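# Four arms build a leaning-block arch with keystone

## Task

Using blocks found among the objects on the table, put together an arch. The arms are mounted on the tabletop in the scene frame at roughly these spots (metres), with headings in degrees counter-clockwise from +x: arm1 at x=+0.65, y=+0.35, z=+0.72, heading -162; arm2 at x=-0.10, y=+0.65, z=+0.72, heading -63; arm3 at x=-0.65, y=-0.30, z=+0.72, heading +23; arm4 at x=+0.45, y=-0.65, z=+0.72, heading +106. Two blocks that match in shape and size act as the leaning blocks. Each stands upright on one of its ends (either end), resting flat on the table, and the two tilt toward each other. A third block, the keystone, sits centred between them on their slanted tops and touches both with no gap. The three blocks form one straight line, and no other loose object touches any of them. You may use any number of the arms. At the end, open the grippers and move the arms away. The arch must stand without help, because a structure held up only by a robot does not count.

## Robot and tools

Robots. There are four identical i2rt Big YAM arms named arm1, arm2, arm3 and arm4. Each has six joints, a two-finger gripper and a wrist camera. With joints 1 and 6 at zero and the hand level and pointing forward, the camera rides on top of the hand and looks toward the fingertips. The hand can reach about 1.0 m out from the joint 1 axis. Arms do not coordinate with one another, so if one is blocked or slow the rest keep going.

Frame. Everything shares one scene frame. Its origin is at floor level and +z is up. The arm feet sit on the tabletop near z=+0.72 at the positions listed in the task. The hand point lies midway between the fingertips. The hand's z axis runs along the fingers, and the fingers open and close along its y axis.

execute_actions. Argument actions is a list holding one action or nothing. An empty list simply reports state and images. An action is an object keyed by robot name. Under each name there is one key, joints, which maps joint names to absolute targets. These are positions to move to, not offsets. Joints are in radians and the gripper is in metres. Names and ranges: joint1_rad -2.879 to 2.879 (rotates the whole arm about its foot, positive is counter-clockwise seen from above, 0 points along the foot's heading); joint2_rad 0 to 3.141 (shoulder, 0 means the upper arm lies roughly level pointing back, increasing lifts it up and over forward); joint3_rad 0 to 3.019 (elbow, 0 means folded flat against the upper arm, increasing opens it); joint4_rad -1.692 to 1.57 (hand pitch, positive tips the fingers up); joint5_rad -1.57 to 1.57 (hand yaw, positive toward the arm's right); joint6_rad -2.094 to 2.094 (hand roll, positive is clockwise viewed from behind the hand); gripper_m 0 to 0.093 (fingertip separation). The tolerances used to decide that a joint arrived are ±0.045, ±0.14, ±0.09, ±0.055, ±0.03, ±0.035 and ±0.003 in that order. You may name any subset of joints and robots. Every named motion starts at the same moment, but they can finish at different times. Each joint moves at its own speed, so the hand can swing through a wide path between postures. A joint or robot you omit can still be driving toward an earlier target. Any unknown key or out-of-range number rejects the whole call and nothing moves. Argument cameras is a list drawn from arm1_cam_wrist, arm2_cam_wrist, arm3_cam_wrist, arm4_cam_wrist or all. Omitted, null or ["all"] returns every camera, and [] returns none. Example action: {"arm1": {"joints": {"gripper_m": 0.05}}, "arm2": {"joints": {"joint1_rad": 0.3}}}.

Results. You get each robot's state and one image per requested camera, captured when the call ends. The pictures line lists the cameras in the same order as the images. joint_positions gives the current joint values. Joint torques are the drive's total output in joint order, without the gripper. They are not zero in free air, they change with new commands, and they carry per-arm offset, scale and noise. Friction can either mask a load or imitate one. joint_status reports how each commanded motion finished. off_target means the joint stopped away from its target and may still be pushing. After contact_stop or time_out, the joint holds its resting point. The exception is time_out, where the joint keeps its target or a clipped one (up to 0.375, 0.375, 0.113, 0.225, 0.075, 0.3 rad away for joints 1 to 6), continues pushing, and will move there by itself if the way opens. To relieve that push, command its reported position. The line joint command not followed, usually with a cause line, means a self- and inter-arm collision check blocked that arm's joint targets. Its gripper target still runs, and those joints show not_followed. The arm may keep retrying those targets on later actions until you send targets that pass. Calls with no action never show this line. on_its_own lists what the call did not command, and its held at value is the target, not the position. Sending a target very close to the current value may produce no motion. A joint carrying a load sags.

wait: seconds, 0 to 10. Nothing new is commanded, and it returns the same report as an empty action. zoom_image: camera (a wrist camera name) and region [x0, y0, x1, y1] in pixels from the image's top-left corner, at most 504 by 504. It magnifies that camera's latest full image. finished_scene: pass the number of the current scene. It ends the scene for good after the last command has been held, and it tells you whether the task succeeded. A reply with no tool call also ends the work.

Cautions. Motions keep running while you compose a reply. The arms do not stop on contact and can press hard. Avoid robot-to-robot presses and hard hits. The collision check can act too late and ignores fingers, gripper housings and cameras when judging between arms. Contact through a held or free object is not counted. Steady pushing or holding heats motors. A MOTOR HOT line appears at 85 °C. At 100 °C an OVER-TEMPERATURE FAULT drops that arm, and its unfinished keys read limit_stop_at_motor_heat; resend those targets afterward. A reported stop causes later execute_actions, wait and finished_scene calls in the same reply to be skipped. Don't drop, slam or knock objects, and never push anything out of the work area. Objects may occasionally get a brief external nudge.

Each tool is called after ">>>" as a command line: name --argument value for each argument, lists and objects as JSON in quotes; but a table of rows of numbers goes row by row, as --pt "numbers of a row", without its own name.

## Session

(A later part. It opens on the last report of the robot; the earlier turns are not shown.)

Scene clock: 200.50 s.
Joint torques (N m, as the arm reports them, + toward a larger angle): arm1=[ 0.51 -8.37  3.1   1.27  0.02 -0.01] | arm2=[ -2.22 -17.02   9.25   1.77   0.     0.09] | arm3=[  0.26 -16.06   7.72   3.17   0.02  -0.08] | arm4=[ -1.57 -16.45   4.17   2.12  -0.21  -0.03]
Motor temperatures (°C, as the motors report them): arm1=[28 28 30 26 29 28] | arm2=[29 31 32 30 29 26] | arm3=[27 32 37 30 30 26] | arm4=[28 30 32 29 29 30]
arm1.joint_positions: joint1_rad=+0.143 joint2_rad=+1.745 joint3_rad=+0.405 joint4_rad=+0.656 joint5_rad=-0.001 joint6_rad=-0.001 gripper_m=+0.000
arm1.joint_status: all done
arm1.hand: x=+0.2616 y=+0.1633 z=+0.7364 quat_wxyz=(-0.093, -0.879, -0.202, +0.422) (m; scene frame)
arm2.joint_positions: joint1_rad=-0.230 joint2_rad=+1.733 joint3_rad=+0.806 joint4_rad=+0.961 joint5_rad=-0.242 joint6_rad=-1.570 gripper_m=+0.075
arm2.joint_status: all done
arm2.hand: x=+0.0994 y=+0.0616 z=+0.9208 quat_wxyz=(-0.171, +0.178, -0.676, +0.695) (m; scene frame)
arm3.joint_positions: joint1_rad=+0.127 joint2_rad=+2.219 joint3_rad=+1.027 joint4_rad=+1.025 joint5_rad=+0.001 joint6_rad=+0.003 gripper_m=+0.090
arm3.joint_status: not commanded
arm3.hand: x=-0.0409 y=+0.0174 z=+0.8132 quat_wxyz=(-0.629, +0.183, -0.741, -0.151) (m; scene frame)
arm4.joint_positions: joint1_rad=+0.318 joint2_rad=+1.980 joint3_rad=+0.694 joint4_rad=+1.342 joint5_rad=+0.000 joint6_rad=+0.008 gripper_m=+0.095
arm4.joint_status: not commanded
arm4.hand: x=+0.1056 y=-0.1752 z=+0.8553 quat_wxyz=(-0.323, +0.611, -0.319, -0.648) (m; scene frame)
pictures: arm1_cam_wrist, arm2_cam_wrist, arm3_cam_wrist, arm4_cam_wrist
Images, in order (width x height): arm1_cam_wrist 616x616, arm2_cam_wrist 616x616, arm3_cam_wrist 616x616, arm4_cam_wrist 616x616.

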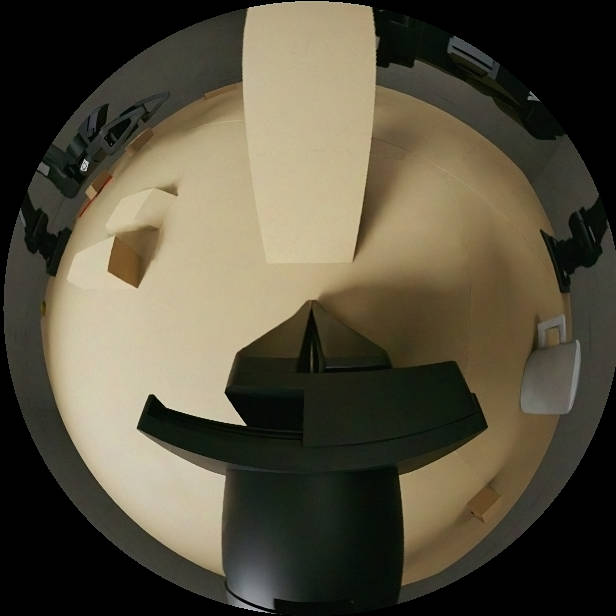

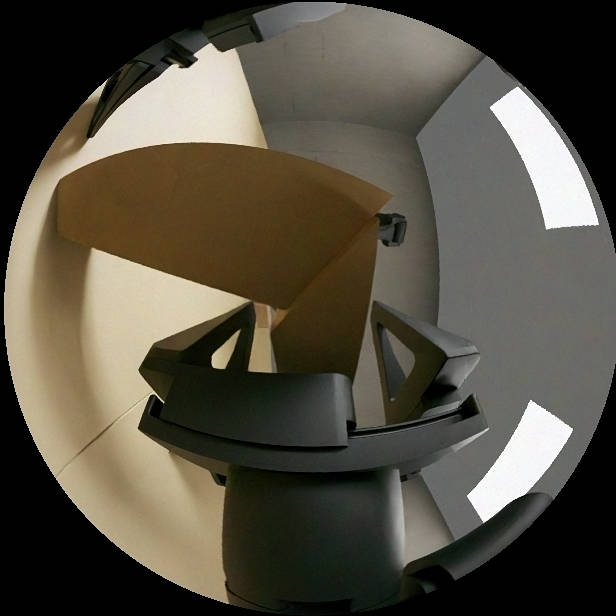

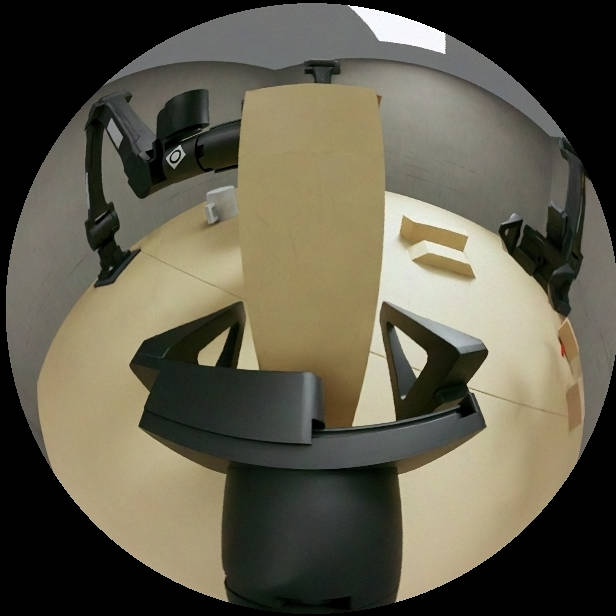

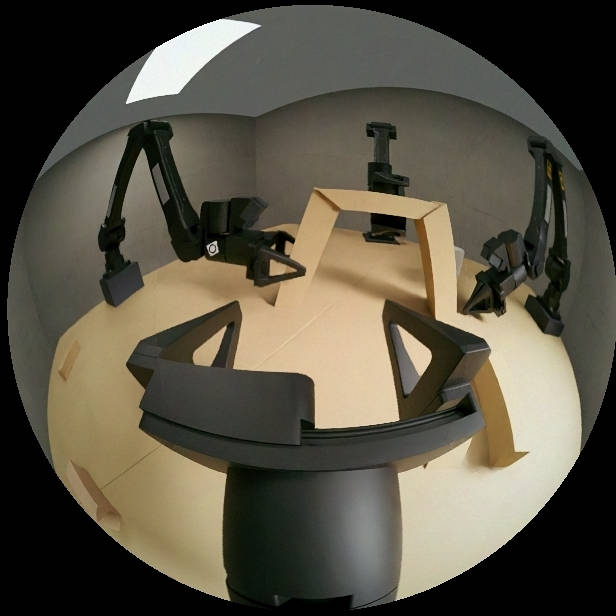

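>>> execute_actions --actions '[{"arm1":{"joints":{"joint2_rad":1.5,"joint3_rad":0.32,"joint4_rad":0.62}},"arm2":{"joints":{"joint2_rad":1.69,"joint3_rad":0.73}},"arm3":{"joints":{"joint2_rad":1.95,"joint3_rad":0.85,"joint4_rad":0.85}}}]'

>>> zoom_image --camera "arm2_cam_wrist" --region '[150, 100, 500, 450]'

>>> zoom_image --camera "arm4_cam_wrist" --region '[300, 170, 460, 240]'

Scene clock: 202.17 s.
Joint torques (N m, as the arm reports them, + toward a larger angle): arm1=[ 0.48 -7.69  5.94  0.92  0.01  0.  ] | arm2=[ -2.04 -15.64   7.22   1.88  -0.02   0.09] | arm3=[  0.49 -14.86   5.42   1.01   0.04  -0.02] | arm4=[ -1.06 -16.88   4.15   2.09  -0.19  -0.04]
Motor temperatures (°C, as the motors report them): arm1=[28 28 30 26 29 28] | arm2=[29 31 32 30 29 26] | arm3=[27 32 37 30 30 26] | arm4=[28 30 32 29 29 30]
arm1.joint_positions: joint1_rad=+0.143 joint2_rad=+1.500 joint3_rad=+0.311 joint4_rad=+0.626 joint5_rad=-0.001 joint6_rad=-0.001 gripper_m=+0.000
arm1.joint_status: all done
arm1.hand: x=+0.2798 y=+0.1716 z=+0.7989 quat_wxyz=(-0.105, -0.852, -0.196, +0.474) (m; scene frame)
arm2.joint_positions: joint1_rad=-0.230 joint2_rad=+1.697 joint3_rad=+0.728 joint4_rad=+0.958 joint5_rad=-0.242 joint6_rad=-1.570 gripper_m=+0.075
arm2.joint_status: all done
arm2.hand: x=+0.0926 y=+0.0868 z=+0.9052 quat_wxyz=(-0.170, +0.178, -0.692, +0.679) (m; scene frame)
arm3.joint_positions: joint1_rad=+0.127 joint2_rad=+1.948 joint3_rad=+0.854 joint4_rad=+0.869 joint5_rad=+0.001 joint6_rad=+0.003 gripper_m=+0.090
arm3.joint_status: all done
arm3.hand: x=-0.0849 y=-0.0047 z=+0.8809 quat_wxyz=(-0.607, +0.187, -0.759, -0.145) (m; scene frame)
arm4.joint_positions: joint1_rad=+0.318 joint2_rad=+1.980 joint3_rad=+0.694 joint4_rad=+1.342 joint5_rad=+0.000 joint6_rad=+0.008 gripper_m=+0.095
arm4.joint_status: not commanded
arm4.hand: x=+0.1056 y=-0.1752 z=+0.8553 quat_wxyz=(-0.323, +0.611, -0.319, -0.648) (m; scene frame)
pictures: arm1_cam_wrist, arm2_cam_wrist, arm3_cam_wrist, arm4_cam_wrist
Images, in order (width x height): arm1_cam_wrist 616x616, arm2_cam_wrist 616x616, arm3_cam_wrist 616x616, arm4_cam_wrist 616x616.

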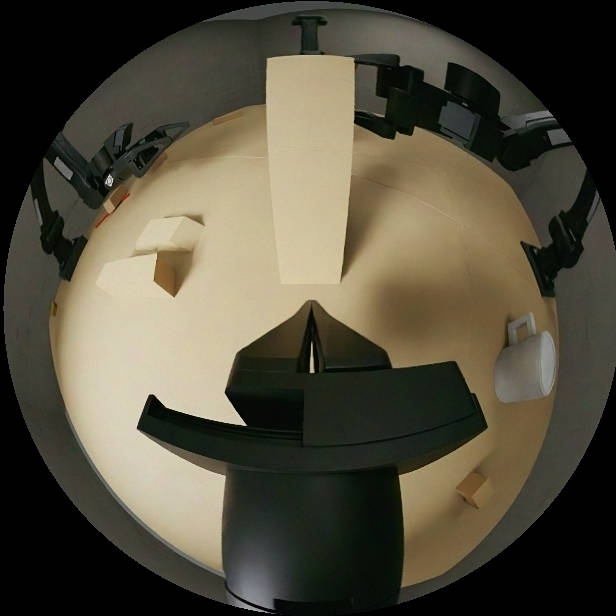

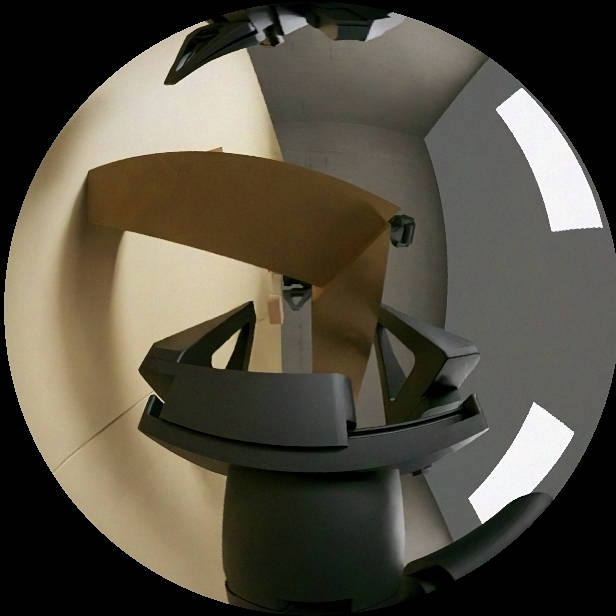

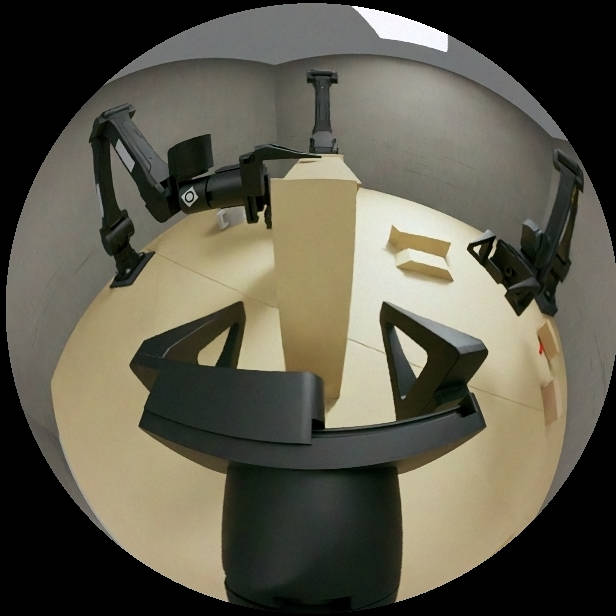

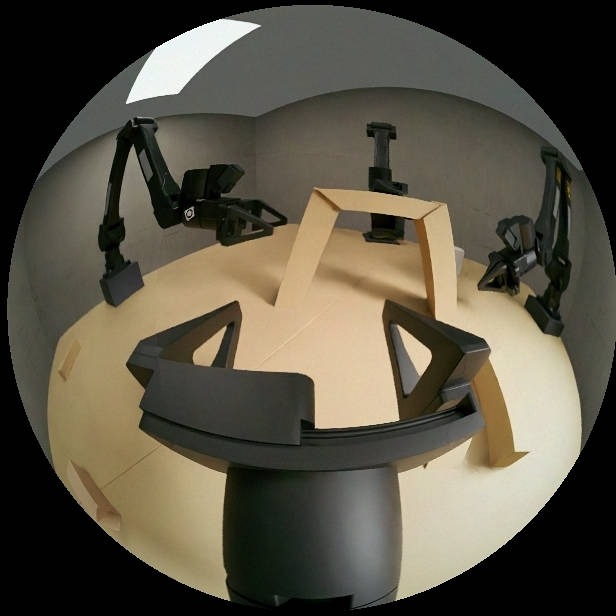

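Region (150, 100, 500, 450) of arm2_cam_wrist's 616x616 image, scaled by 1.440, with more detail than that image has.

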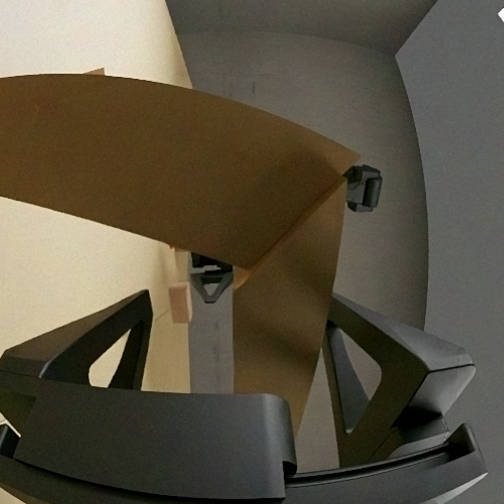

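Region (300, 170, 460, 240) of arm4_cam_wrist's 616x616 image, scaled by 3.150, with more detail than that image has; it fills the top 220 rows of this view, and the rest is white.

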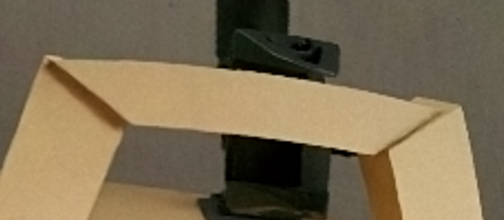

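>>> execute_actions --actions '[{"arm2":{"joints":{"joint2_rad":1.60,"joint3_rad":0.66,"joint4_rad":0.93}},"arm3":{"joints":{"joint2_rad":1.7,"joint3_rad":0.85,"joint4_rad":0.6}}}]'

>>> zoom_image --camera "arm3_cam_wrist" --region '[220, 100, 420, 300]'

>>> zoom_image --camera "arm2_cam_wrist" --region '[150, 100, 500, 450]'

Scene clock: 203.60 s.
Joint torques (N m, as the arm reports them, + toward a larger angle): arm1=[ 0.63 -7.73  5.9   0.95  0.01  0.  ] | arm2=[ -1.97 -13.7    7.42   1.89  -0.01   0.1 ] | arm3=[  0.87 -12.56   7.75   0.97   0.01  -0.03] | arm4=[ -1.88 -16.15   4.22   1.98  -0.22  -0.03]
Motor temperatures (°C, as the motors report them): arm1=[28 28 30 26 29 28] | arm2=[29 31 32 30 29 26] | arm3=[27 32 37 30 30 26] | arm4=[28 30 32 29 29 30]
arm1.joint_positions: joint1_rad=+0.143 joint2_rad=+1.500 joint3_rad=+0.311 joint4_rad=+0.626 joint5_rad=-0.001 joint6_rad=-0.001 gripper_m=+0.000
arm1.joint_status: not commanded
arm1.hand: x=+0.2798 y=+0.1716 z=+0.7989 quat_wxyz=(-0.105, -0.852, -0.196, +0.474) (m; scene frame)
arm2.joint_positions: joint1_rad=-0.230 joint2_rad=+1.605 joint3_rad=+0.658 joint4_rad=+0.939 joint5_rad=-0.242 joint6_rad=-1.570 gripper_m=+0.075
arm2.joint_status: all done
arm2.hand: x=+0.0858 y=+0.1133 z=+0.9201 quat_wxyz=(-0.170, +0.178, -0.691, +0.680) (m; scene frame)
arm3.joint_positions: joint1_rad=+0.127 joint2_rad=+1.688 joint3_rad=+0.850 joint4_rad=+0.619 joint5_rad=+0.001 joint6_rad=+0.003 gripper_m=+0.090
arm3.joint_status: all done
arm3.hand: x=-0.0946 y=-0.0087 z=+0.9790 quat_wxyz=(-0.609, +0.187, -0.757, -0.146) (m; scene frame)
arm4.joint_positions: joint1_rad=+0.318 joint2_rad=+1.980 joint3_rad=+0.694 joint4_rad=+1.342 joint5_rad=+0.000 joint6_rad=+0.008 gripper_m=+0.095
arm4.joint_status: not commanded
arm4.hand: x=+0.1056 y=-0.1752 z=+0.8553 quat_wxyz=(-0.323, +0.611, -0.319, -0.648) (m; scene frame)
pictures: arm1_cam_wrist, arm2_cam_wrist, arm3_cam_wrist, arm4_cam_wrist
Images, in order (width x height): arm1_cam_wrist 616x616, arm2_cam_wrist 616x616, arm3_cam_wrist 616x616, arm4_cam_wrist 616x616.

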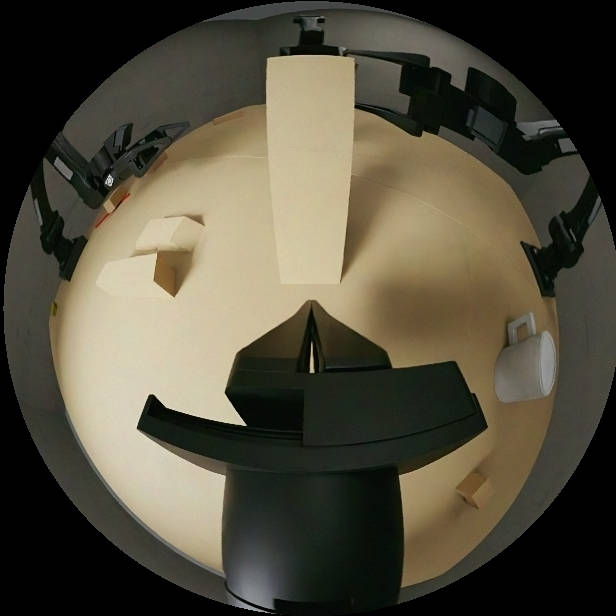

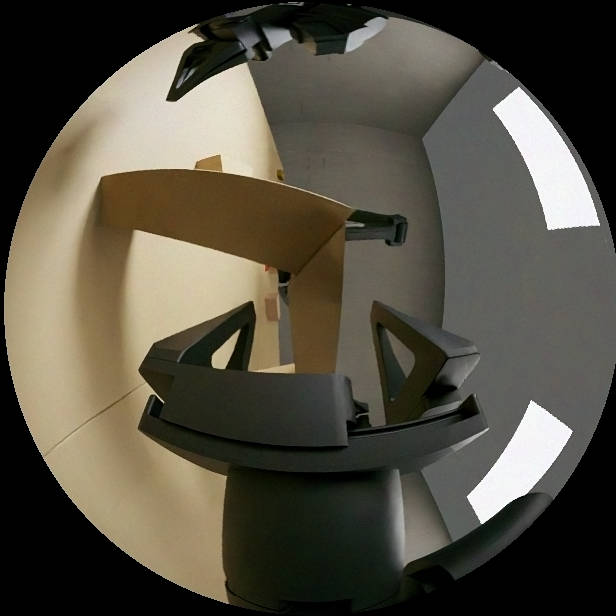

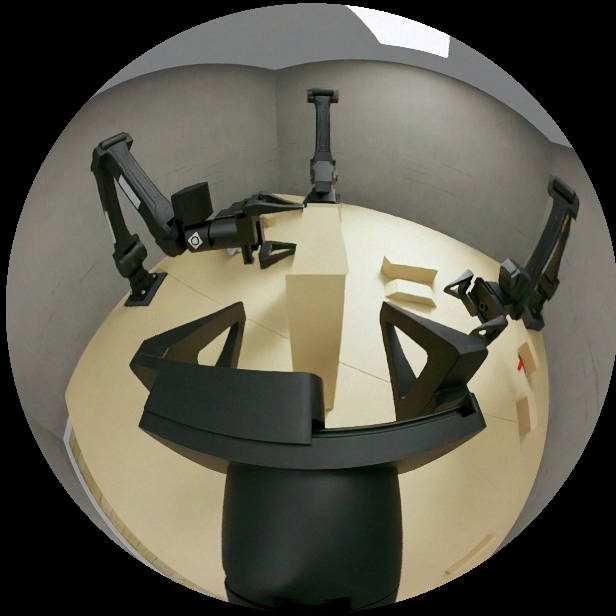

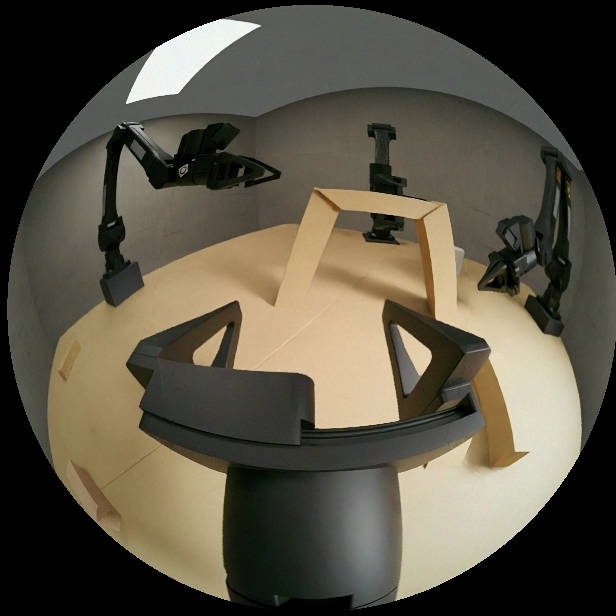

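Region (220, 100, 420, 300) of arm3_cam_wrist's 616x616 image, scaled by 2.520, with more detail than that image has.

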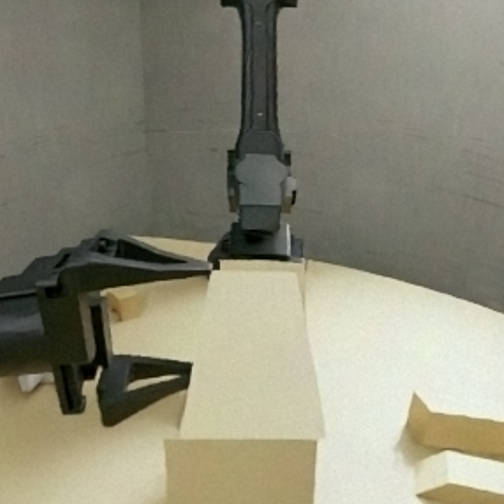

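Region (150, 100, 500, 450) of arm2_cam_wrist's 616x616 image, scaled by 1.440, with more detail than that image has.

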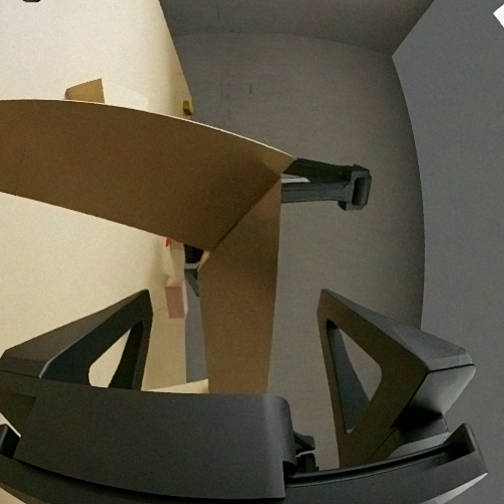

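>>> execute_actions --actions '[{"arm2":{"joints":{"joint2_rad":1.3,"joint3_rad":0.5,"joint4_rad":0.8}},"arm3":{"joints":{"joint2_rad":1.3,"joint3_rad":0.6,"joint4_rad":0.4}},"arm1":{"joints":{"joint2_rad":1.2,"joint3_rad":0.3,"joint4_rad":0.5}},"arm4":{"joints":{"joint2_rad":1.6,"joint3_rad":0.55}}}]' --cameras '["arm4_cam_wrist","arm2_cam_wrist"]'

Scene clock: 205.37 s.
Joint torques (N m, as the arm reports them, + toward a larger angle): arm1=[ 0.61 -5.51  7.71  0.77  0.01  0.  ] | arm2=[-2.01 -8.29  8.87  1.85 -0.01  0.09] | arm3=[ 0.68 -7.94  8.19  1.13  0.   -0.04] | arm4=[ -1.75 -11.04   5.89   1.63  -0.19  -0.06]
Motor temperatures (°C, as the motors report them): arm1=[28 28 30 26 29 28] | arm2=[29 31 32 30 29 26] | arm3=[27 32 37 30 30 26] | arm4=[28 30 32 29 29 30]
arm1.joint_positions: joint1_rad=+0.143 joint2_rad=+1.199 joint3_rad=+0.297 joint4_rad=+0.512 joint5_rad=-0.001 joint6_rad=-0.001 gripper_m=+0.000
arm1.joint_status: all done
arm1.hand: x=+0.2814 y=+0.1718 z=+0.8865 quat_wxyz=(-0.122, -0.808, -0.186, +0.546) (m; scene frame)
arm2.joint_positions: joint1_rad=-0.230 joint2_rad=+1.292 joint3_rad=+0.493 joint4_rad=+0.809 joint5_rad=-0.242 joint6_rad=-1.570 gripper_m=+0.075
arm2.joint_status: all done
arm2.hand: x=+0.0670 y=+0.1871 z=+0.9678 quat_wxyz=(-0.170, +0.178, -0.684, +0.686) (m; scene frame)
arm3.joint_positions: joint1_rad=+0.127 joint2_rad=+1.295 joint3_rad=+0.604 joint4_rad=+0.417 joint5_rad=+0.001 joint6_rad=+0.003 gripper_m=+0.090
arm3.joint_status: all done
arm3.hand: x=-0.1959 y=-0.0610 z=+1.0211 quat_wxyz=(-0.588, +0.191, -0.773, -0.141) (m; scene frame)
arm4.joint_positions: joint1_rad=+0.318 joint2_rad=+1.592 joint3_rad=+0.546 joint4_rad=+1.352 joint5_rad=+0.000 joint6_rad=+0.008 gripper_m=+0.095
arm4.joint_status: all done
arm4.hand: x=+0.1438 y=-0.2250 z=+1.0089 quat_wxyz=(-0.360, +0.526, -0.276, -0.720) (m; scene frame)
pictures: arm2_cam_wrist, arm4_cam_wrist
Images, in order (width x height): arm2_cam_wrist 616x616, arm4_cam_wrist 616x616.

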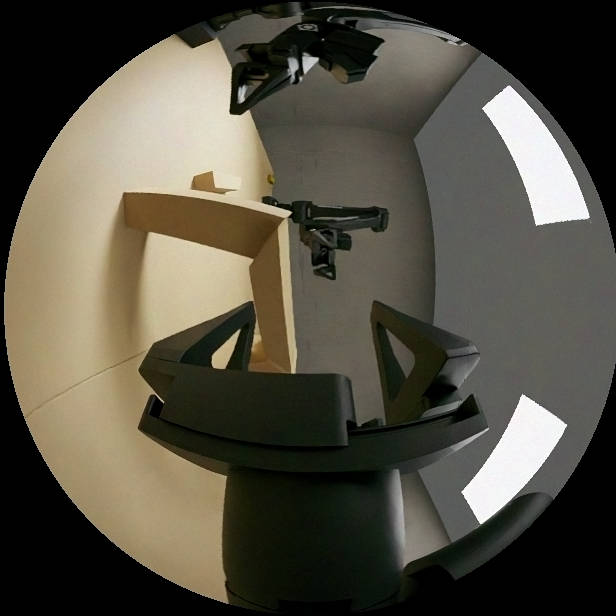

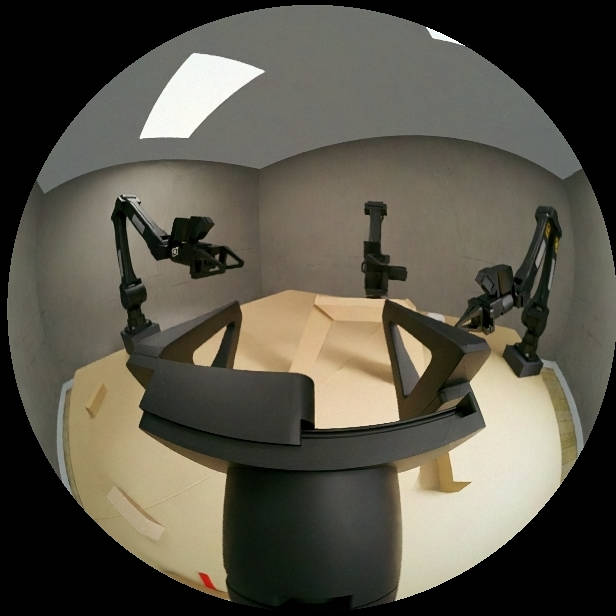

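>>> execute_actions --actions '[{"arm2":{"joints":{"joint2_rad":0.9,"joint3_rad":0.45,"joint4_rad":0.5}},"arm3":{"joints":{"joint2_rad":0.9,"joint3_rad":0.4,"joint4_rad":0.2}},"arm1":{"joints":{"joint2_rad":0.85,"joint3_rad":0.3,"joint4_rad":0.3}},"arm4":{"joints":{"joint2_rad":1.0,"joint3_rad":0.45,"joint4_rad":0.7}}}]'

Scene clock: 206.83 s.
Joint torques (N m, as the arm reports them, + toward a larger angle): arm1=[ 0.57 -2.75  9.86  0.8   0.    0.  ] | arm2=[-1.92 -3.59 10.66  1.77  0.    0.08] | arm3=[-0.09 -3.68  9.68  1.11  0.03 -0.05] | arm4=[-1.48 -5.66  9.26  1.32 -0.19 -0.05]
Motor temperatures (°C, as the motors report them): arm1=[28 28 30 26 29 28] | arm2=[29 31 32 30 29 26] | arm3=[27 32 37 30 30 26] | arm4=[28 30 32 29 29 30]
arm1.joint_positions: joint1_rad=+0.143 joint2_rad=+0.850 joint3_rad=+0.297 joint4_rad=+0.313 joint5_rad=-0.001 joint6_rad=-0.001 gripper_m=+0.000
arm1.joint_status: all done
arm1.hand: x=+0.3047 y=+0.1824 z=+0.9721 quat_wxyz=(-0.135, -0.765, -0.177, +0.605) (m; scene frame)
arm2.joint_positions: joint1_rad=-0.230 joint2_rad=+0.894 joint3_rad=+0.444 joint4_rad=+0.511 joint5_rad=-0.242 joint6_rad=-1.570 gripper_m=+0.075
arm2.joint_status: all done
arm2.hand: x=+0.0506 y=+0.2528 z=+1.0432 quat_wxyz=(-0.171, +0.178, -0.666, +0.704) (m; scene frame)
arm3.joint_positions: joint1_rad=+0.127 joint2_rad=+0.898 joint3_rad=+0.398 joint4_rad=+0.218 joint5_rad=+0.001 joint6_rad=+0.003 gripper_m=+0.090
arm3.joint_status: all done
arm3.hand: x=-0.2890 y=-0.1093 z=+1.0345 quat_wxyz=(-0.585, +0.191, -0.776, -0.140) (m; scene frame)
arm4.joint_positions: joint1_rad=+0.318 joint2_rad=+0.997 joint3_rad=+0.441 joint4_rad=+0.706 joint5_rad=+0.000 joint6_rad=+0.008 gripper_m=+0.095
arm4.joint_status: all done
arm4.hand: x=+0.1928 y=-0.2911 z=+1.0790 quat_wxyz=(-0.338, +0.580, -0.303, -0.677) (m; scene frame)
pictures: arm1_cam_wrist, arm2_cam_wrist, arm3_cam_wrist, arm4_cam_wrist
Images, in order (width x height): arm1_cam_wrist 616x616, arm2_cam_wrist 616x616, arm3_cam_wrist 616x616, arm4_cam_wrist 616x616.

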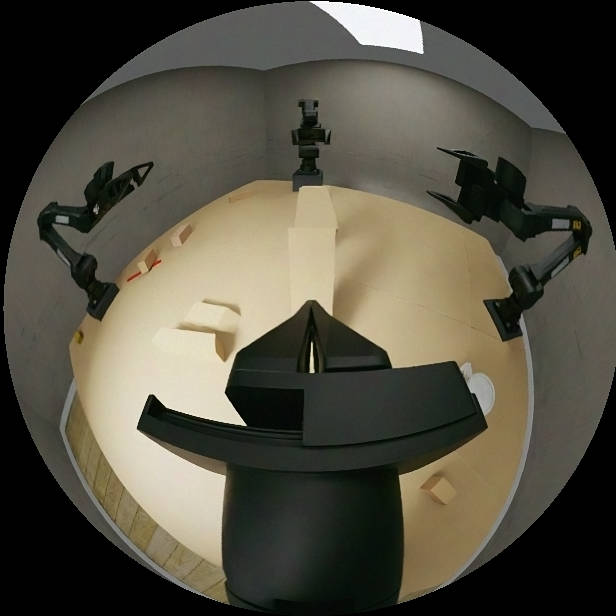

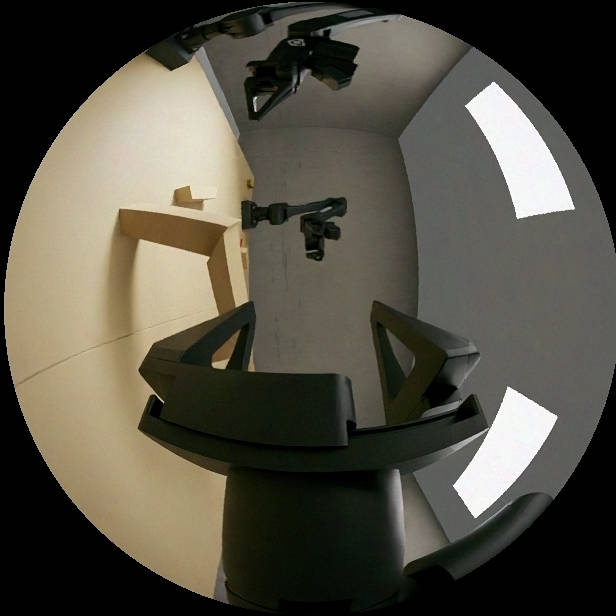

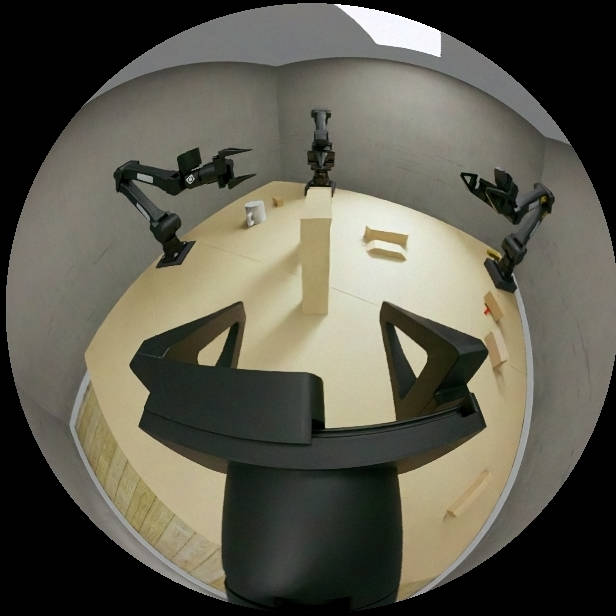

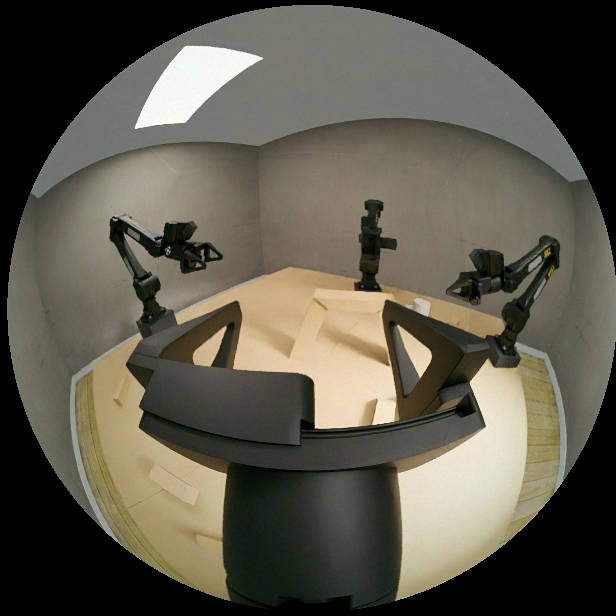

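>>> zoom_image --camera "arm1_cam_wrist" --region '[260, 160, 370, 300]'

>>> zoom_image --camera "arm3_cam_wrist" --region '[270, 160, 370, 320]'

Region (260, 160, 370, 300) of arm1_cam_wrist's 616x616 image, scaled by 3.600, with more detail than that image has; it fills the left 396 columns of this view, and the rest is white.

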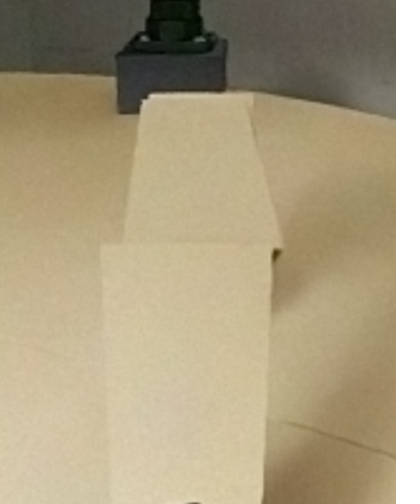

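Region (270, 160, 370, 320) of arm3_cam_wrist's 616x616 image, scaled by 3.150, with more detail than that image has; it fills the left 315 columns of this view, and the rest is white.

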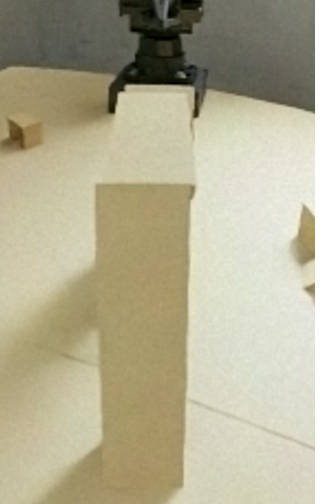

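>>> finished_scene --scene 2

The scene is finished: the task was done.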